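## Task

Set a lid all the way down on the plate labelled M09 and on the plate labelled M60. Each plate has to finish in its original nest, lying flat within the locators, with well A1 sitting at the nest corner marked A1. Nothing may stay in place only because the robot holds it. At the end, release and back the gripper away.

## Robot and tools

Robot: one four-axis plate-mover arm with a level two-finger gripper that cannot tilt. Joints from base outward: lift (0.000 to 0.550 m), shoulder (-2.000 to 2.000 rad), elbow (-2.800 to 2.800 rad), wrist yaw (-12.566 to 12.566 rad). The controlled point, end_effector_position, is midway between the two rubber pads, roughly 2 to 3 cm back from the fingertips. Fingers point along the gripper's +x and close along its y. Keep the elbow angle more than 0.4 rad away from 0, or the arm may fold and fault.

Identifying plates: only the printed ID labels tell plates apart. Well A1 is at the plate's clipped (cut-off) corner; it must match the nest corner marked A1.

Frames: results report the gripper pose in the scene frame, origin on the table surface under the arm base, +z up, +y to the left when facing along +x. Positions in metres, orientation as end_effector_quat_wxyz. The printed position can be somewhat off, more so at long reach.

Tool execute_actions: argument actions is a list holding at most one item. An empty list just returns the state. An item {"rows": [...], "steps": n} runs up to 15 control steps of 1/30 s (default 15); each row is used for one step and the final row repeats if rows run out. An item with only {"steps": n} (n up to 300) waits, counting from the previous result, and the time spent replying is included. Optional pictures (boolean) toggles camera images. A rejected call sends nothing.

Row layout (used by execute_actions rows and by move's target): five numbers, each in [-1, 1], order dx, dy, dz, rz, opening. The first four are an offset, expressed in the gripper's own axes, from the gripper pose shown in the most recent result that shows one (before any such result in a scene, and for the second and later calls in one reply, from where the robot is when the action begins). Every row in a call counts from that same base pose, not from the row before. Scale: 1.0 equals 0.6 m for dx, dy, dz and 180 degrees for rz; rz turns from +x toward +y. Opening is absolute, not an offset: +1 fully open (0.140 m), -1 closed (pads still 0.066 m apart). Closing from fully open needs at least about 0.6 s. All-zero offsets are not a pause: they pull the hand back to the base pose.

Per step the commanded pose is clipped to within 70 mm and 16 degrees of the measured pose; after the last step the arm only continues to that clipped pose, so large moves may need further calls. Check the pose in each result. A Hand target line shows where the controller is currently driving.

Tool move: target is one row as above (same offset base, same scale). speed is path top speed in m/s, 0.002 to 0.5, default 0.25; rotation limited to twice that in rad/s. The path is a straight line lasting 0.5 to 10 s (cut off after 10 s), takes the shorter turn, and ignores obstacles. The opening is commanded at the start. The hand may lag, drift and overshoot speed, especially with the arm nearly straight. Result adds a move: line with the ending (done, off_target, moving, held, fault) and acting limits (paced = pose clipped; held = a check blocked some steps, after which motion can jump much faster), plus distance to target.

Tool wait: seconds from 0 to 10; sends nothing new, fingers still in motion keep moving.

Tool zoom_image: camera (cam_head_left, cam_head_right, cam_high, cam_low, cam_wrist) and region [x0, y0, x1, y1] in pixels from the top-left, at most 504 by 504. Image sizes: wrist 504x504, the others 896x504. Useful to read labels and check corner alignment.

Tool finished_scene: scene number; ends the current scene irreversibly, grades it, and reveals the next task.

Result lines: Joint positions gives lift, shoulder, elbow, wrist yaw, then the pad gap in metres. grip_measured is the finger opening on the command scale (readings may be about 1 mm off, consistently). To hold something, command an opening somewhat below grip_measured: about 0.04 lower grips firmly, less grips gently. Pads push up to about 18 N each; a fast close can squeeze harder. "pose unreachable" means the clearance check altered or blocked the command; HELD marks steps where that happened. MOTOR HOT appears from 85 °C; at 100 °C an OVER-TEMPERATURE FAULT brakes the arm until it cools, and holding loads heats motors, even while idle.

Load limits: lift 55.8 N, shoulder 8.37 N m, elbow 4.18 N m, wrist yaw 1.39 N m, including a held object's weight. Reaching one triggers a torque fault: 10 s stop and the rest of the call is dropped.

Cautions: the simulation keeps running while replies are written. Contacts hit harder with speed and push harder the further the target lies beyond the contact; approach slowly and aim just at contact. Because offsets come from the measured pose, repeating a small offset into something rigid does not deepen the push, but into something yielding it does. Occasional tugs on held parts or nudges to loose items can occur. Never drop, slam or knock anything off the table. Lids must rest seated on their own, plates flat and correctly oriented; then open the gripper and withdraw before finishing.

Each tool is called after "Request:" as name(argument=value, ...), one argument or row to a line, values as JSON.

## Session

Request:
execute_actions(
  actions=[],
)

Scene clock: 0.00 s of 12600.00 s.
end_effector_position=(+0.6425, -0.2565, +0.1647) grip_measured=+1.00 end_effector_quat_wxyz=(+0.970, +0.000, +0.000, -0.243)
Joint positions: [ 0.16   0.143  1.71  -2.343  0.14 ]
Hand target: +0.642, -0.256, +0.165; +0.970, +0.000, +0.000, -0.243

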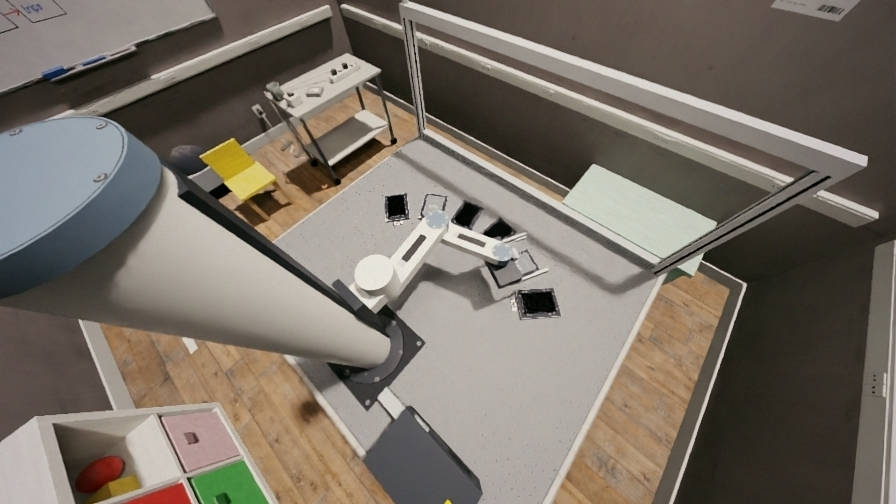

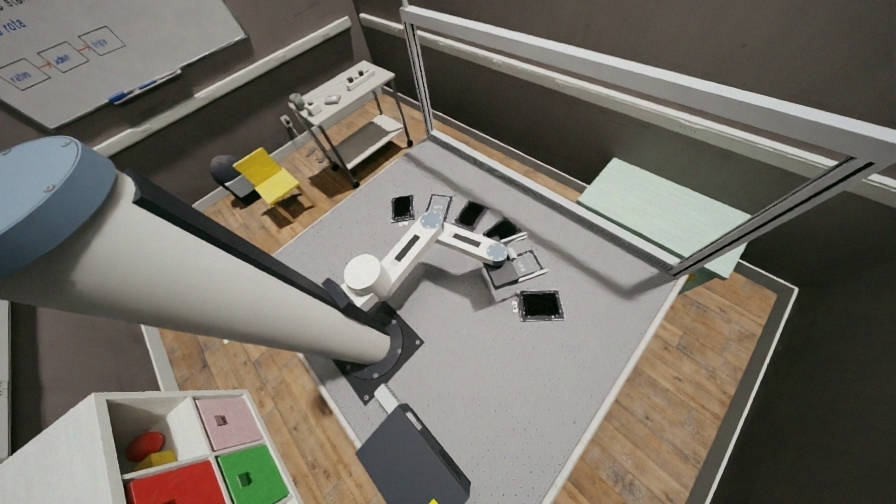

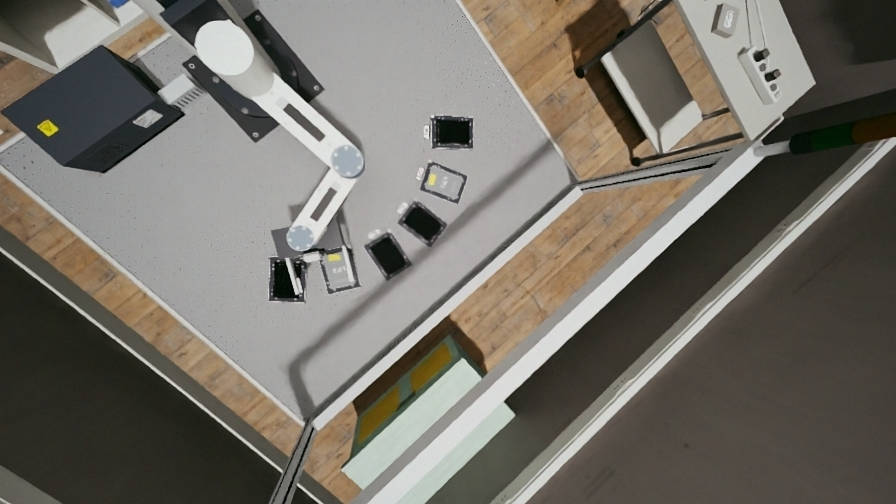

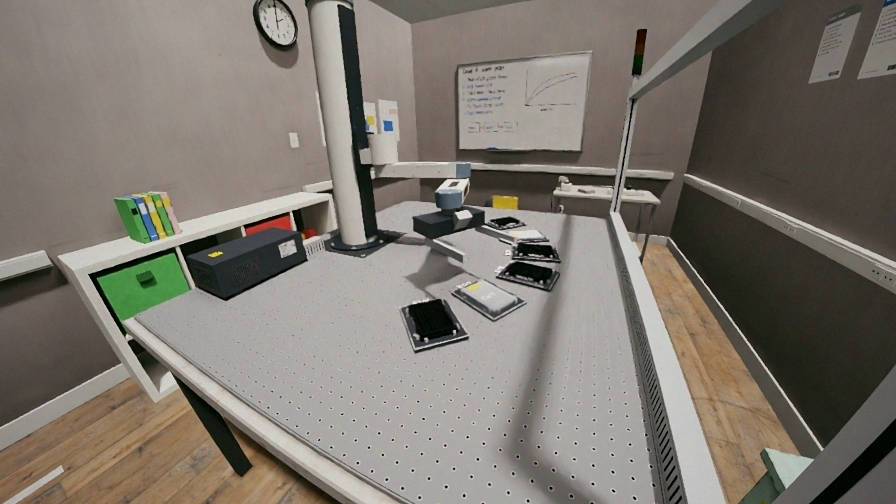

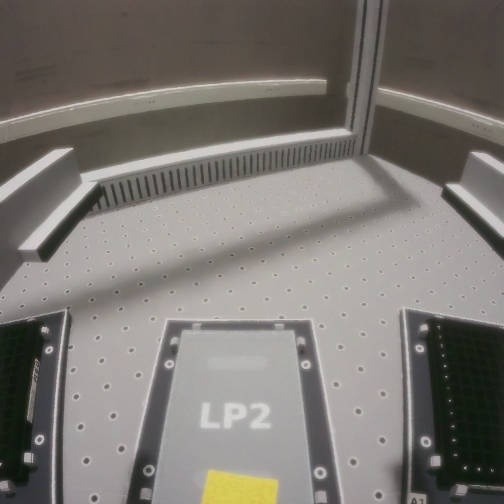

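Request:
zoom_image(
  camera="cam_wrist",
  region=[0, 320, 120, 440],
)

Request:
zoom_image(
  camera="cam_low",
  region=[390, 200, 570, 360],
)

Request:
zoom_image(
  camera="cam_high",
  region=[250, 100, 490, 320],
)

Region (0, 320, 120, 440) of cam_wrist's 504x504 image, scaled by 4.200, with more detail than that image has.

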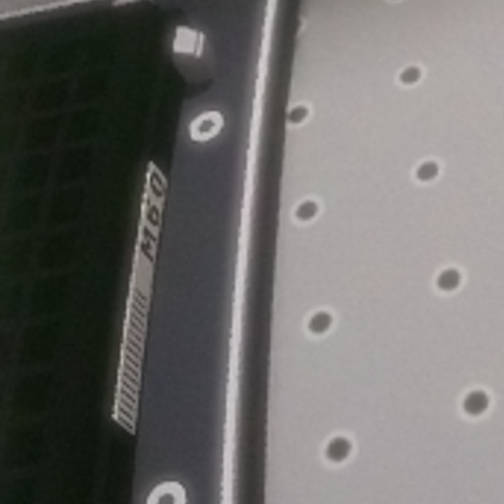

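Region (390, 200, 570, 360) of cam_low's 896x504 image, scaled by 2.800, with more detail than that image has.

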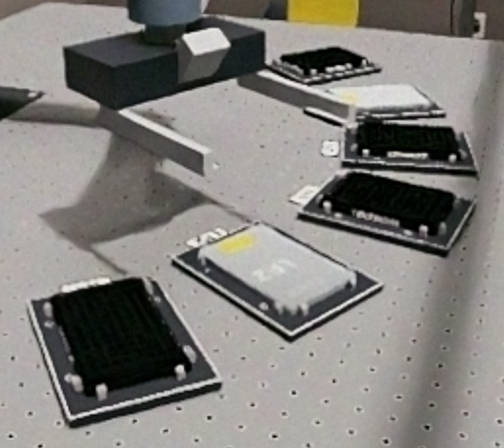

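Region (250, 100, 490, 320) of cam_high's 896x504 image, scaled by 2.100, with more detail than that image has; it fills the top 462 rows of this view, and the rest is white.

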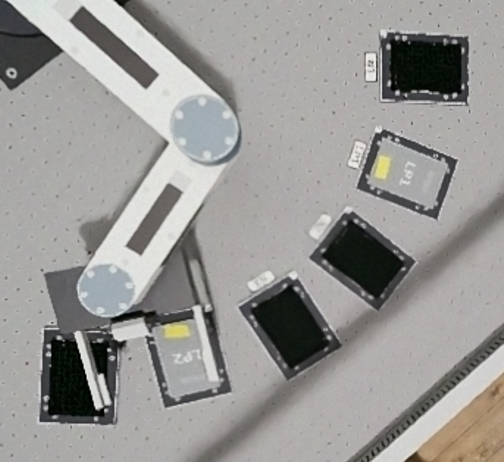

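Request:
zoom_image(
  camera="cam_low",
  region=[500, 235, 570, 295],
)

Request:
zoom_image(
  camera="cam_low",
  region=[395, 295, 475, 360],
)

Region (500, 235, 570, 295) of cam_low's 896x504 image, scaled by 7.200, with more detail than that image has; it fills the top 432 rows of this view, and the rest is white.

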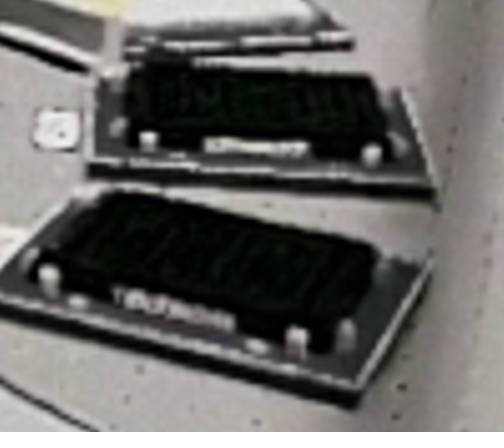

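Region (395, 295, 475, 360) of cam_low's 896x504 image, scaled by 6.300, with more detail than that image has; it fills the top 410 rows of this view, and the rest is white.

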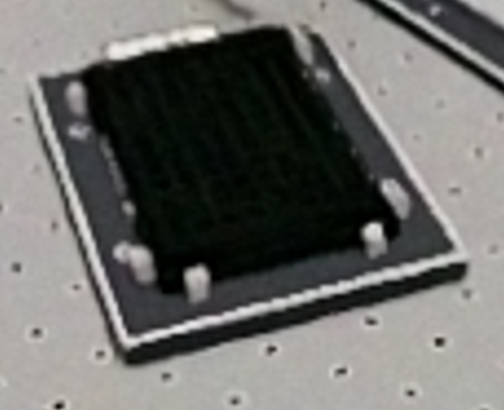

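Request:
move(
  target=[0.0193, 0.0296, -0.1825, 0.0139, 0],
  speed=0.25,
)

Scene clock: 3.47 s of 12600.00 s.
end_effector_position=(+0.6611, -0.2462, +0.0552) grip_measured=+0.00 end_effector_quat_wxyz=(+0.975, +0.000, +0.000, -0.221)
Joint positions: [ 0.05   0.142  1.781 -2.368  0.103]
Hand target: +0.661, -0.246, +0.055; +0.975, +0.000, +0.000, -0.221
Off the commanded pose: 0.000 m, 0 deg.
move: done

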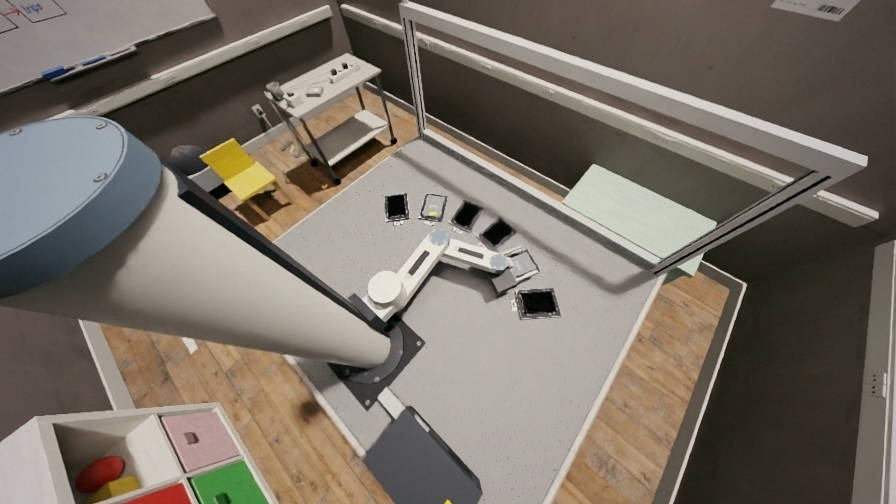

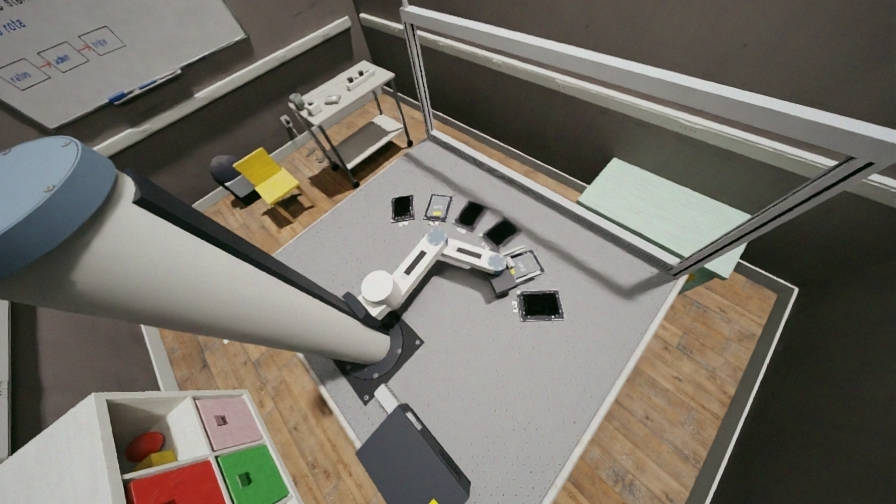

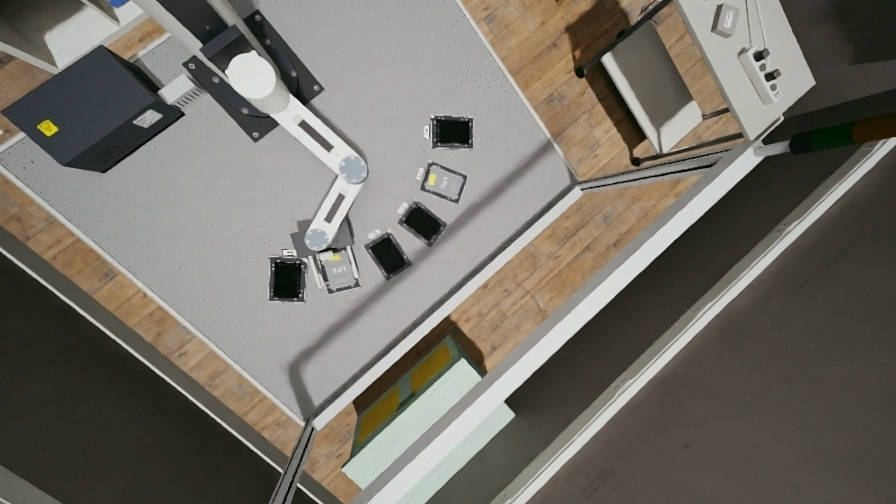

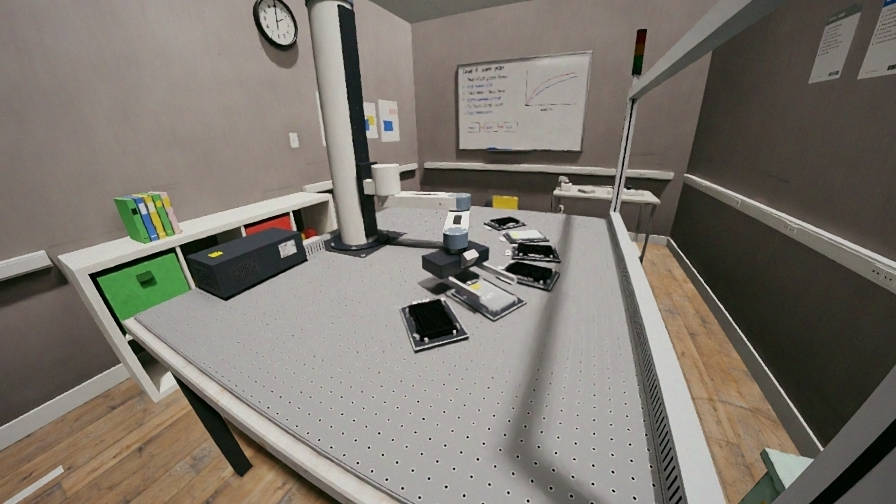

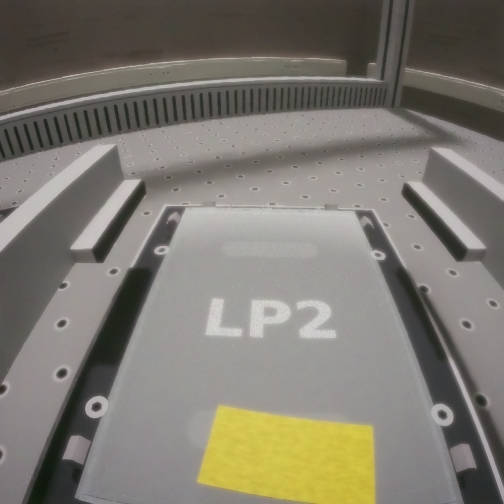

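Request:
move(
  target=[-0.0045, 0.0025, 0, -0.01, 0],
  speed=0.1,
)

Scene clock: 5.77 s of 12600.00 s.
end_effector_position=(+0.6594, -0.2436, +0.0552) grip_measured=+0.00 end_effector_quat_wxyz=(+0.972, +0.000, +0.000, -0.236)
Joint positions: [ 0.05   0.164  1.764 -2.404  0.103]
Hand target: +0.659, -0.244, +0.055; +0.972, +0.000, +0.000, -0.236
Off the commanded pose: 0.000 m, 0 deg.
move: done

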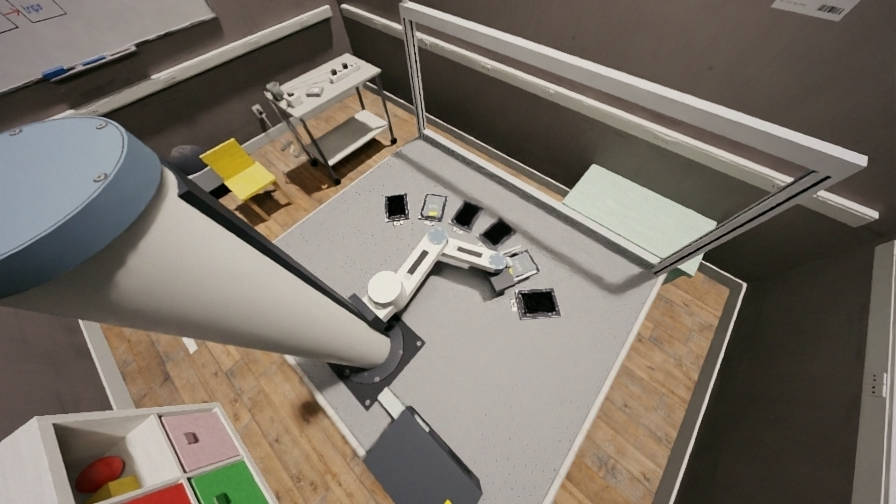

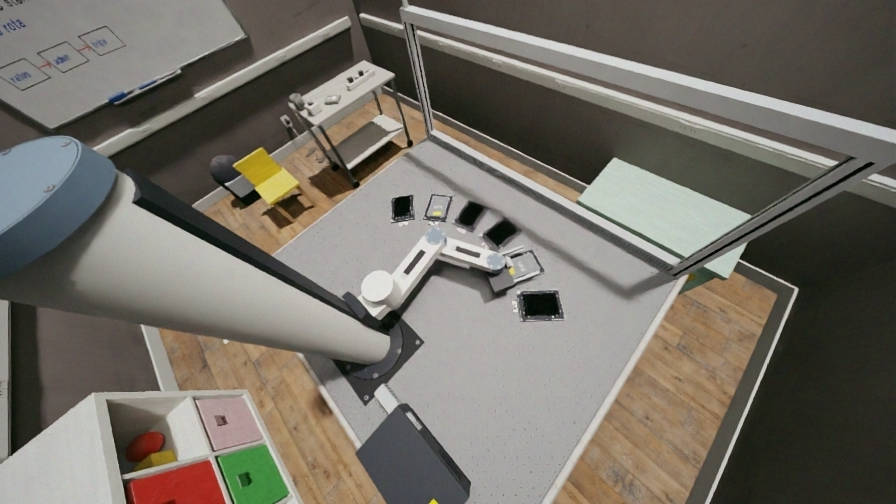

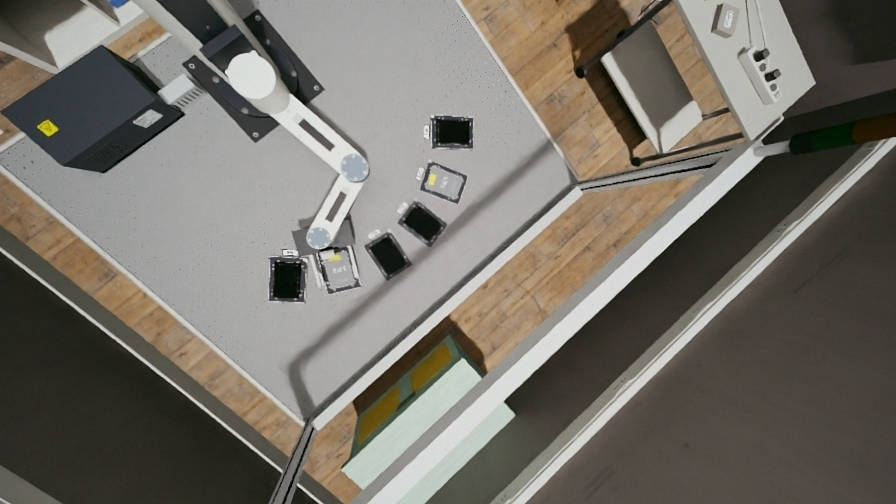

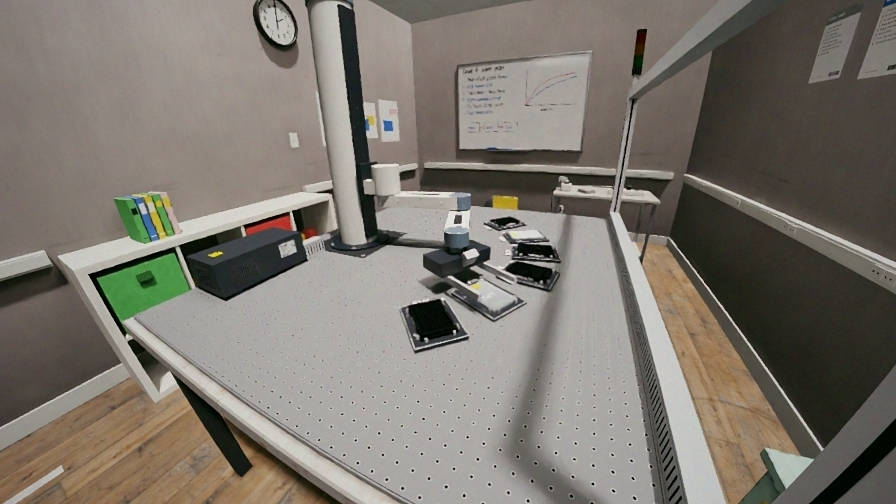

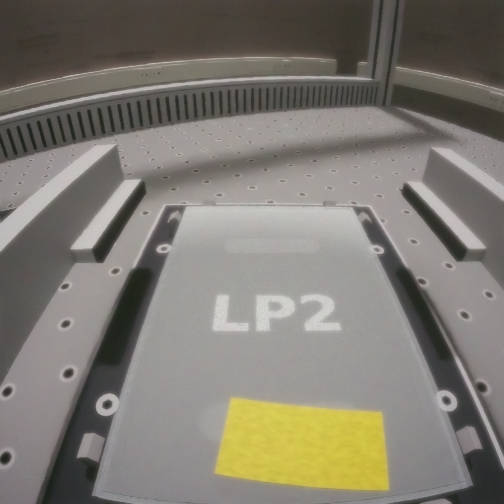

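Request:
move(
  target=[0, 0.0007, -0.0485, -0.002, 0],
  speed=0.06,
)

Scene clock: 6.97 s of 12600.00 s.
end_effector_position=(+0.6596, -0.2433, +0.0260) grip_measured=+0.00 end_effector_quat_wxyz=(+0.971, +0.000, +0.000, -0.239)
Joint positions: [ 0.021  0.167  1.764 -2.414  0.103]
Hand target: +0.660, -0.243, +0.026; +0.971, +0.000, +0.000, -0.239
Off the commanded pose: 0.000 m, 0 deg.
move: done

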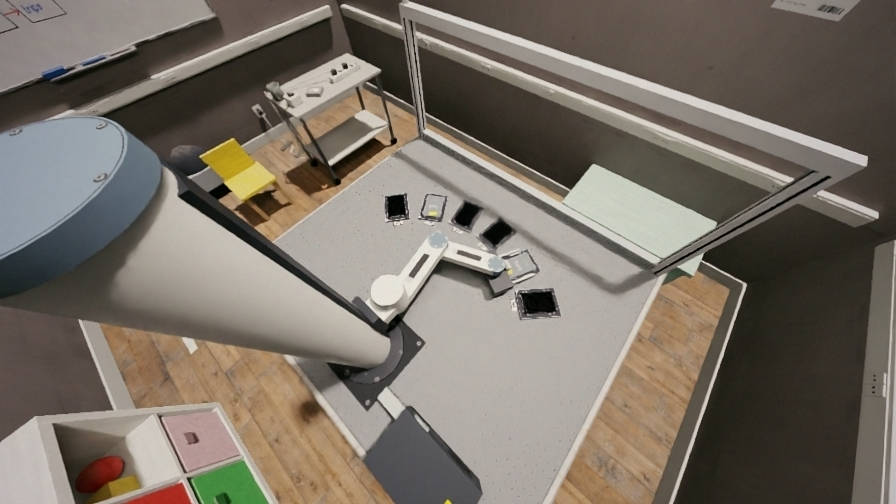

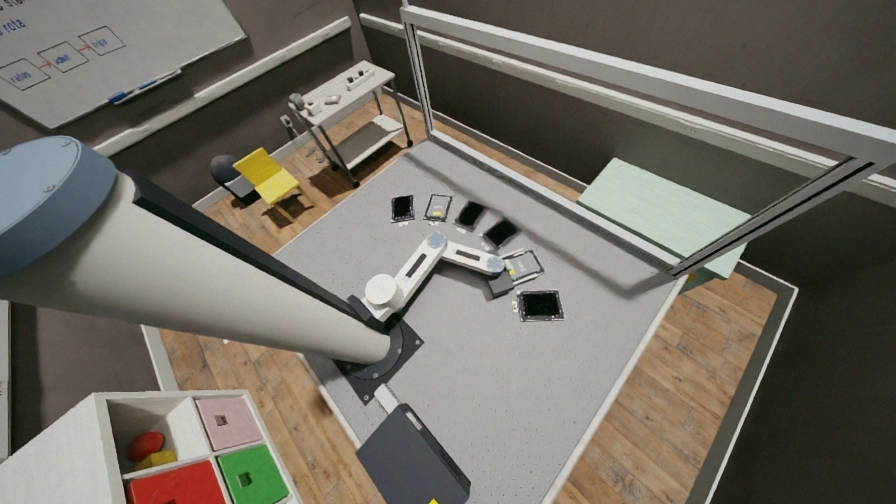

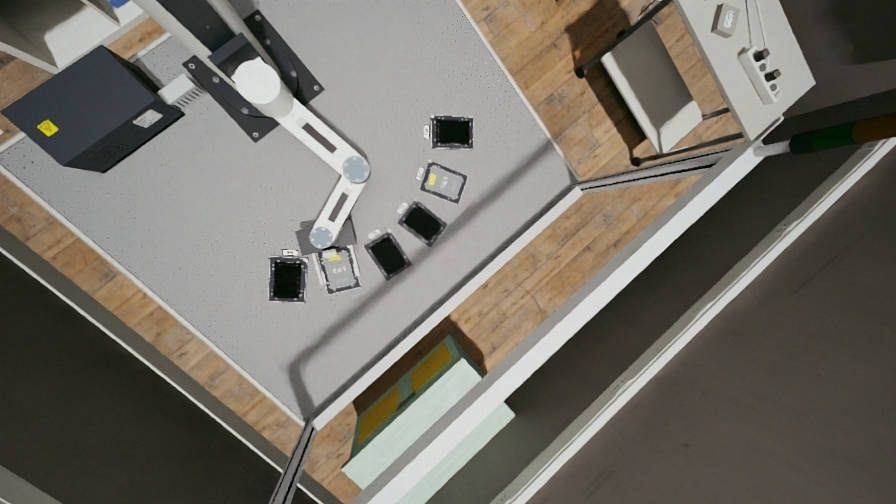

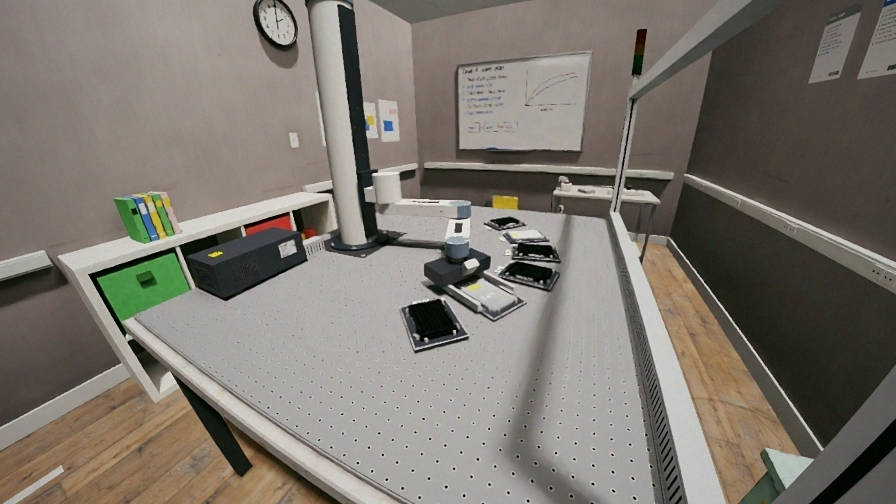

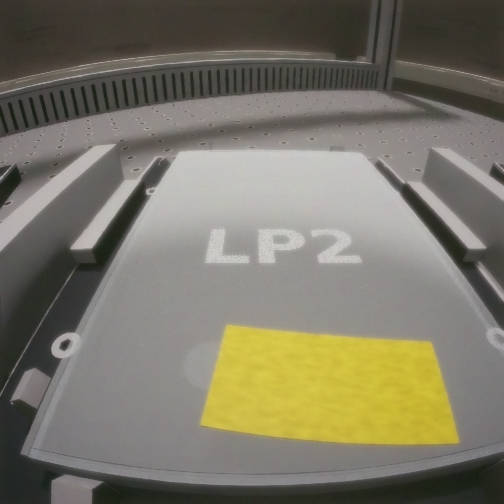

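Request:
execute_actions(
  actions=[
    {"rows":[[0,0,0,0,-0.1],[0,0,0,0,-0.2],[0,0,0,0,-0.28],[0,0,0,0,-0.34],[0,0,0,0,-0.38],[0,0,0,0,-0.41],[0,0,0,0,-0.43],[0,0,0,0,-0.45],[0,0,0,0,-0.47],[0,0,0,0,-0.49],[0,0,0,0,-0.5],[0,0,0,0,-0.51],[0,0,0,0,-0.52]],"steps":15},
  ],
  pictures=false,
)

Scene clock: 9.27 s of 12600.00 s.
end_effector_position=(+0.6596, -0.2433, +0.0260) grip_measured=-0.47 end_effector_quat_wxyz=(+0.971, +0.000, +0.000, -0.239)
Joint positions: [ 0.021  0.167  1.764 -2.414  0.086]
Hand target: +0.660, -0.243, +0.026; +0.971, +0.000, +0.000, -0.239
Off the commanded pose: 0.000 m, 0 deg.
Steps of this call (steps 1 to 54: nothing new was sent; steps 55 to 69: all 15 steps of this action). Readings (end_effector_position):
55: (+0.6596, -0.2433, +0.0260)
56: (+0.6596, -0.2433, +0.0260)
58: (+0.6596, -0.2433, +0.0260)
62: (+0.6596, -0.2433, +0.0260)
69: the state above

Request:
move(
  target=[0, 0, 0.0505, 0, -0.52],
  speed=0.08,
)

Request:
move(
  target=[-0.0318, 0.3132, 0, 0.1204, -0.52],
  speed=0.3,
)

Scene clock: 11.27 s of 12600.00 s.
end_effector_position=(+0.6600, -0.2430, +0.0565) grip_measured=-0.47 end_effector_quat_wxyz=(+0.971, +0.000, +0.000, -0.239)
Joint positions: [ 0.052  0.167  1.765 -2.414  0.086]
Hand target: +0.660, -0.243, +0.056; +0.971, +0.000, +0.000, -0.239
Off the commanded pose: 0.001 m, 0 deg.
move: done

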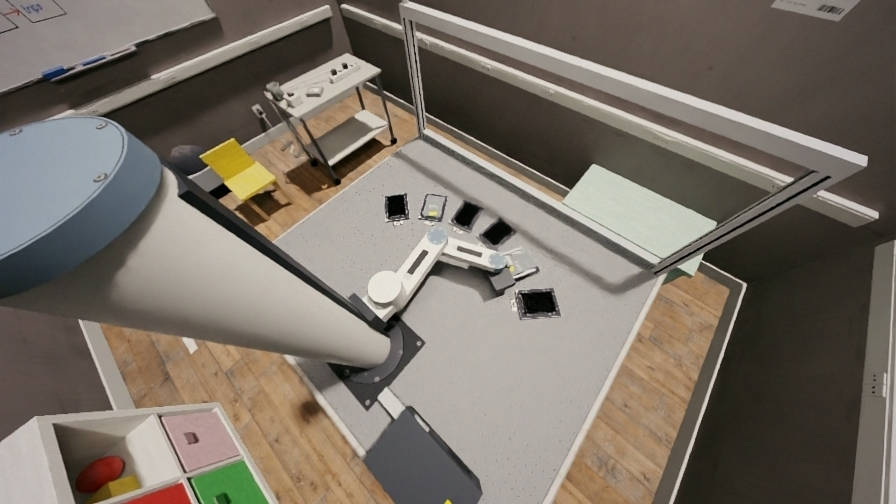

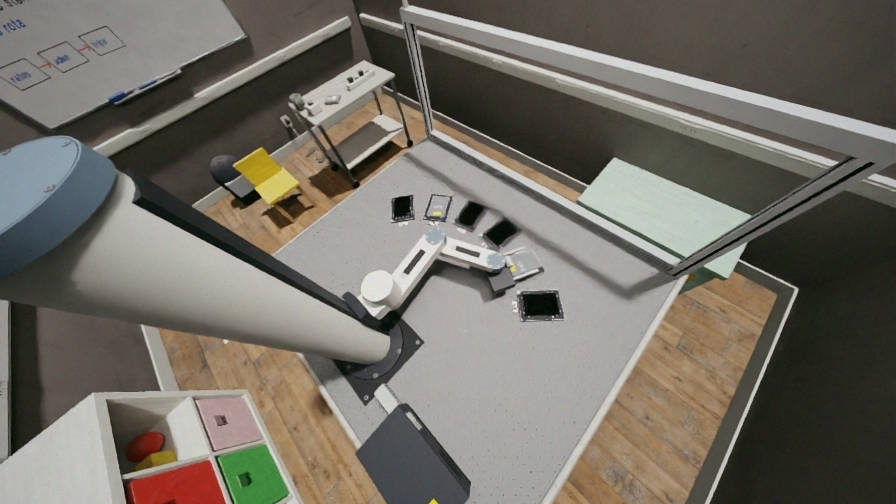

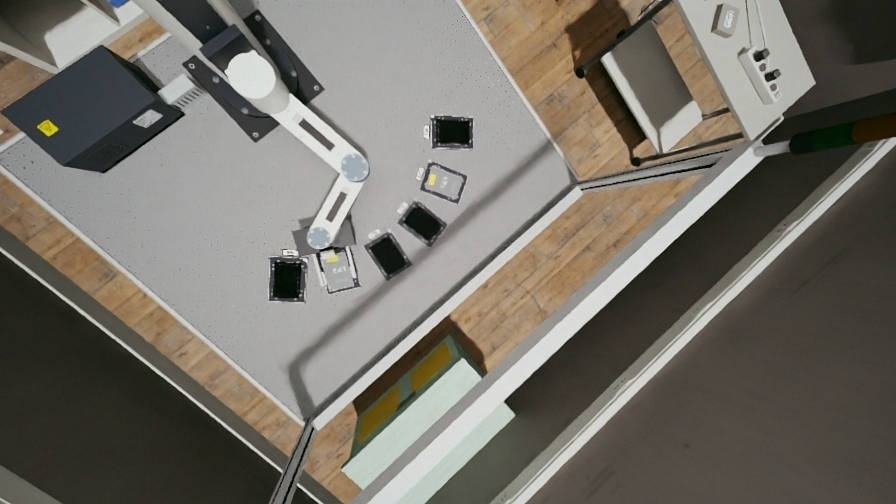

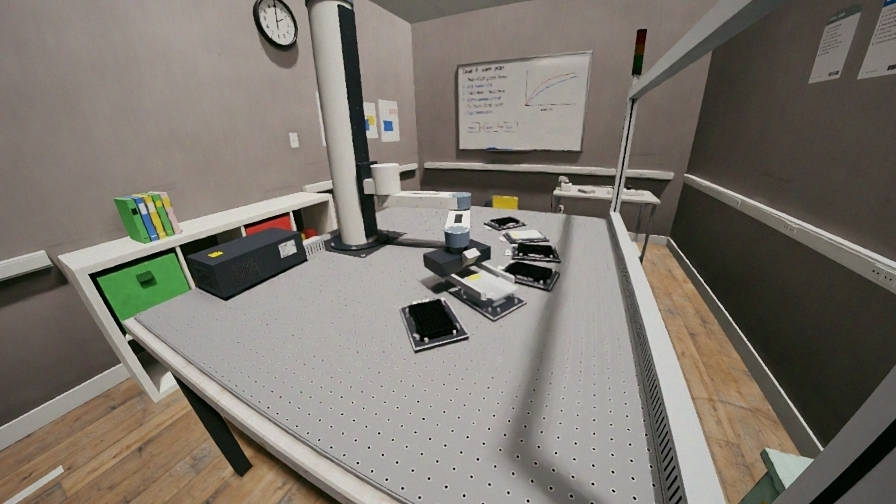

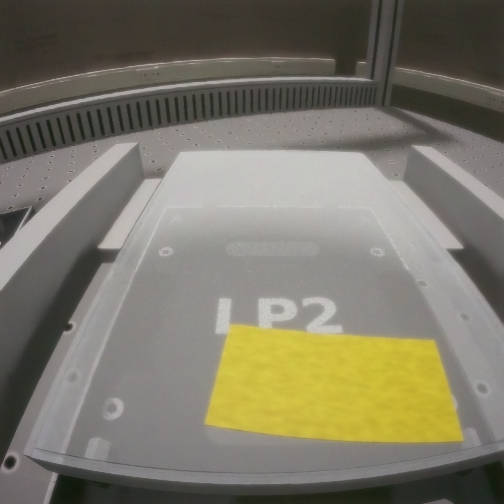

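Scene clock: 12.23 s of 12600.00 s.
end_effector_position=(+0.7303, -0.0674, +0.0565) grip_measured=-0.47 end_effector_quat_wxyz=(+0.999, +0.000, +0.000, -0.051)
Joint positions: [ 0.052  0.451  1.872 -2.427  0.086]
Hand target: +0.730, -0.068, +0.057; +0.999, +0.000, +0.000, -0.052
Off the commanded pose: 0.000 m, 0 deg.
move: done

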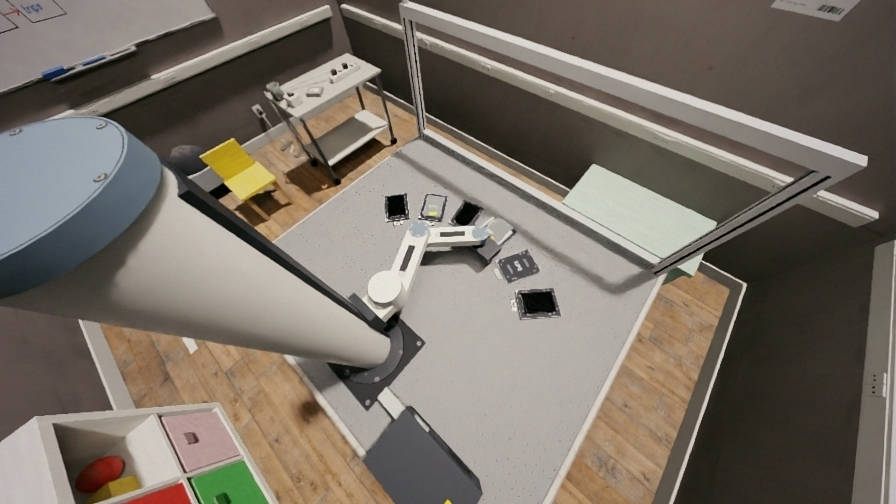

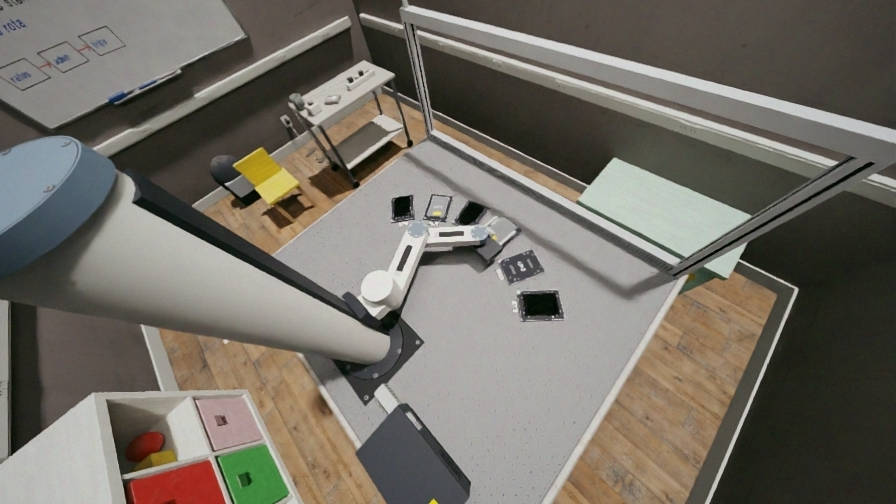

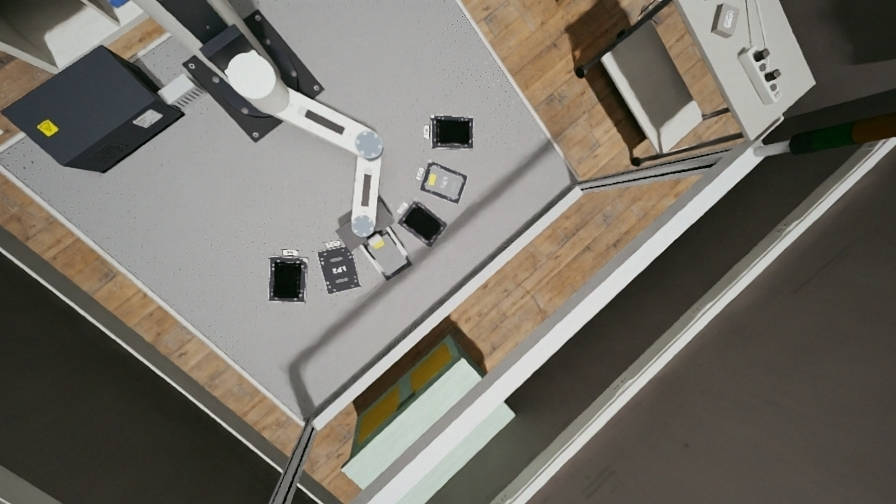

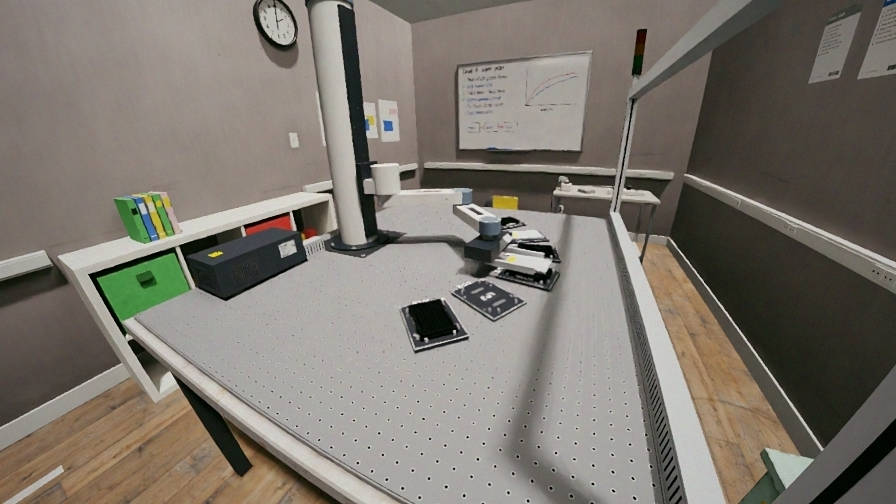

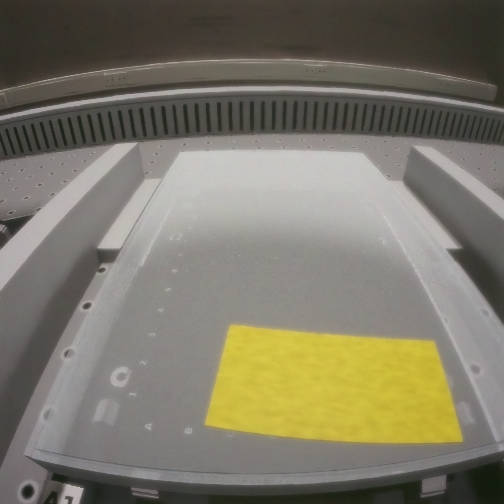

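Request:
zoom_image(
  camera="cam_wrist",
  region=[120, 170, 420, 300],
)

Request:
zoom_image(
  camera="cam_wrist",
  region=[350, 330, 504, 504],
)

Region (120, 170, 420, 300) of cam_wrist's 504x504 image, scaled by 1.680, with more detail than that image has; it fills the top 218 rows of this view, and the rest is white.

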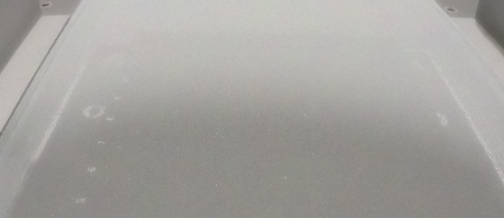

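Region (350, 330, 504, 504) of cam_wrist's 504x504 image, scaled by 2.897, with more detail than that image has; it fills the left 446 columns of this view, and the rest is white.

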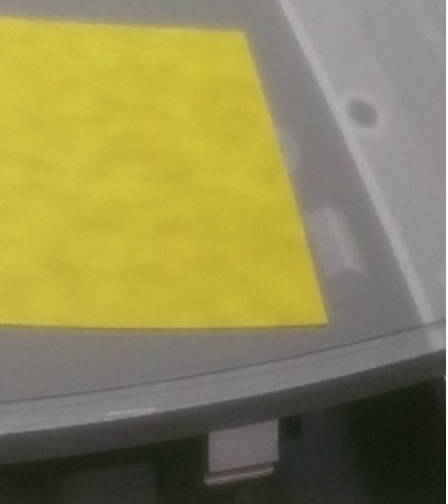

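Request:
move(
  target=[0.0115, -0.0047, 0, -0.008, -0.52],
  speed=0.1,
)

Request:
zoom_image(
  camera="cam_wrist",
  region=[120, 170, 420, 300],
)

Request:
zoom_image(
  camera="cam_wrist",
  region=[350, 330, 504, 504],
)

Scene clock: 14.47 s of 12600.00 s.
end_effector_position=(+0.7369, -0.0709, +0.0565) grip_measured=-0.47 end_effector_quat_wxyz=(+0.998, +0.000, +0.000, -0.064)
Joint positions: [ 0.052  0.433  1.918 -2.479  0.086]
Hand target: +0.737, -0.071, +0.057; +0.998, +0.000, +0.000, -0.064
Off the commanded pose: 0.000 m, 0 deg.
move: done

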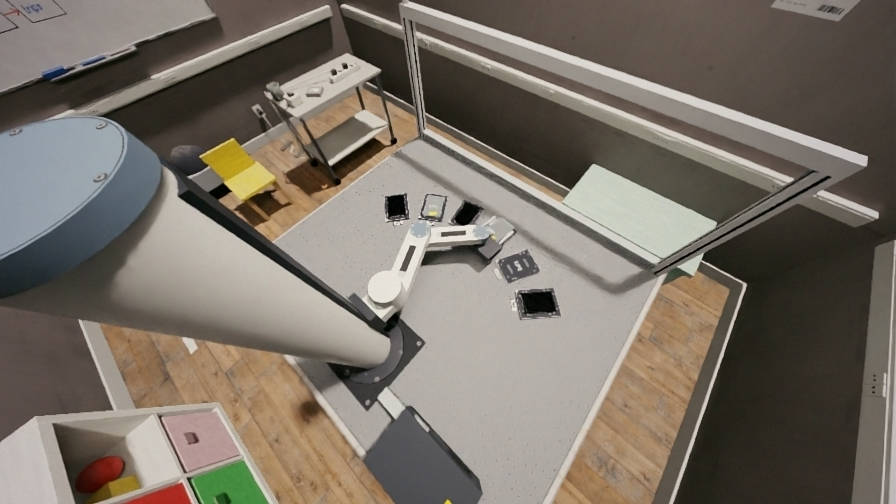

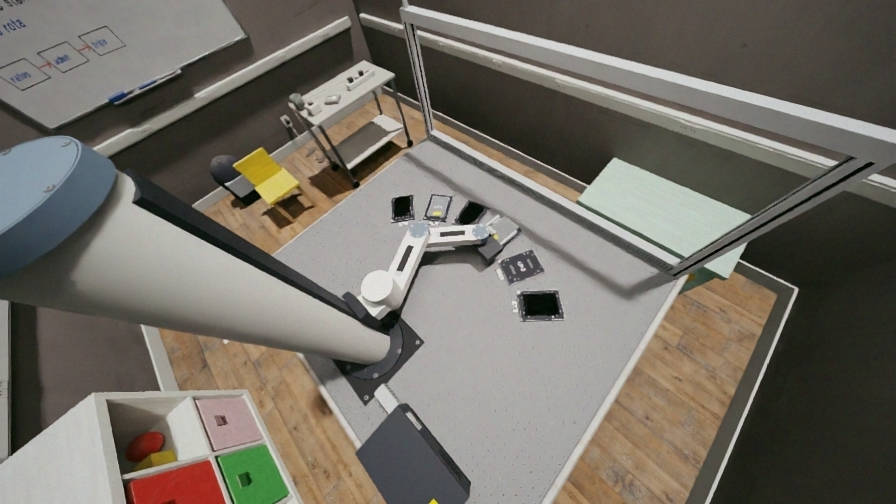

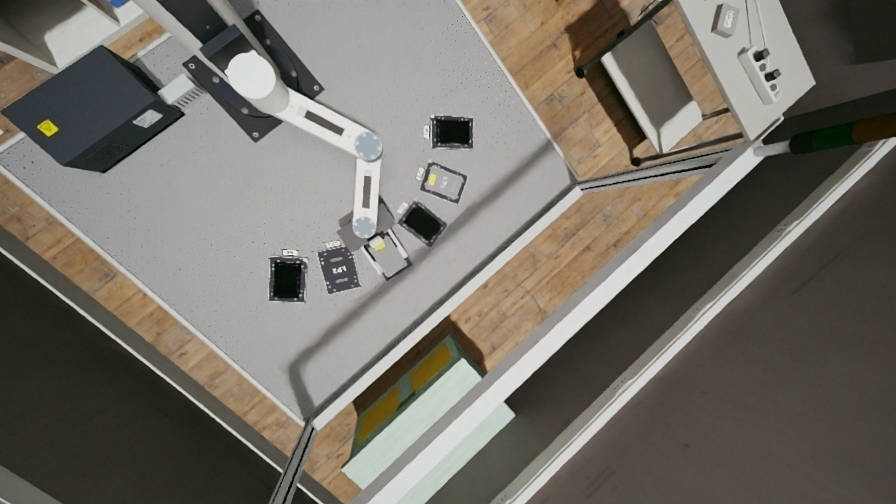

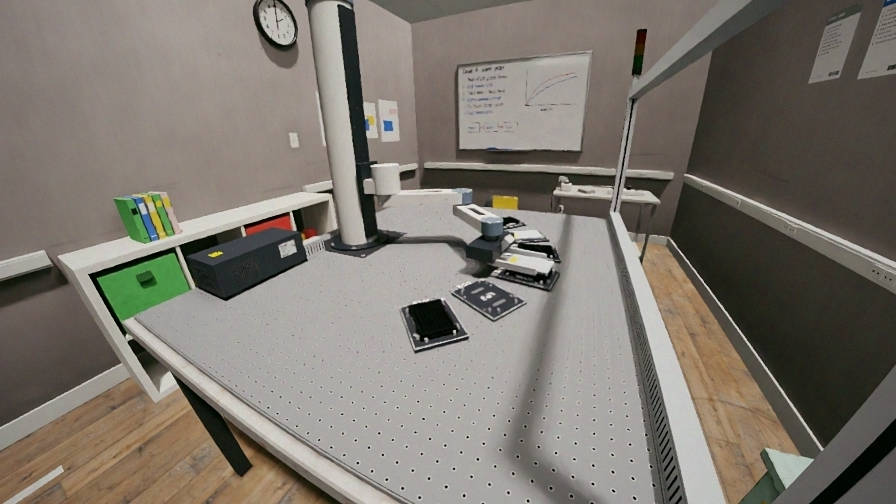

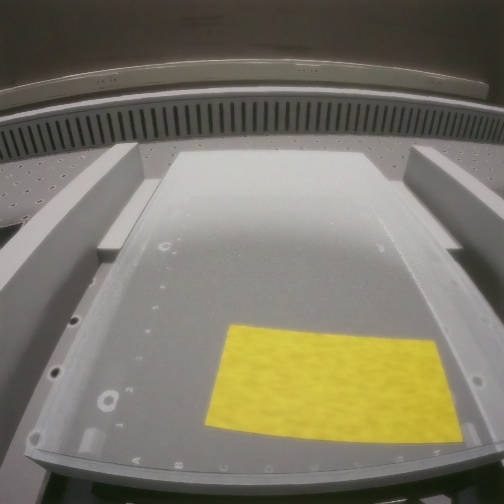

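Region (120, 170, 420, 300) of cam_wrist's 504x504 image, scaled by 1.680, with more detail than that image has; it fills the top 218 rows of this view, and the rest is white.

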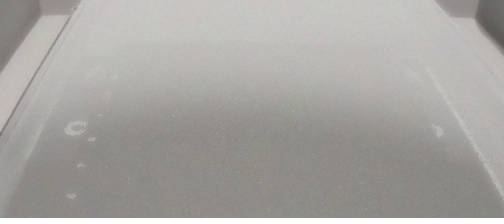

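Region (350, 330, 504, 504) of cam_wrist's 504x504 image, scaled by 2.897, with more detail than that image has; it fills the left 446 columns of this view, and the rest is white.

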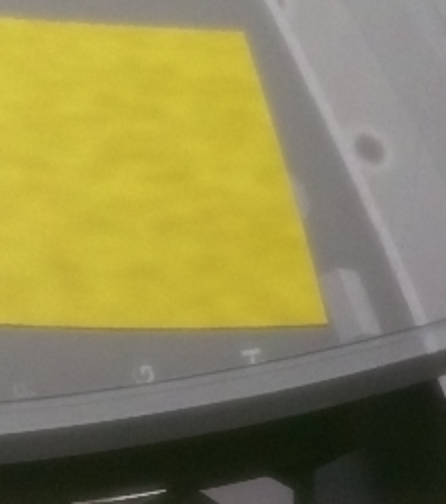

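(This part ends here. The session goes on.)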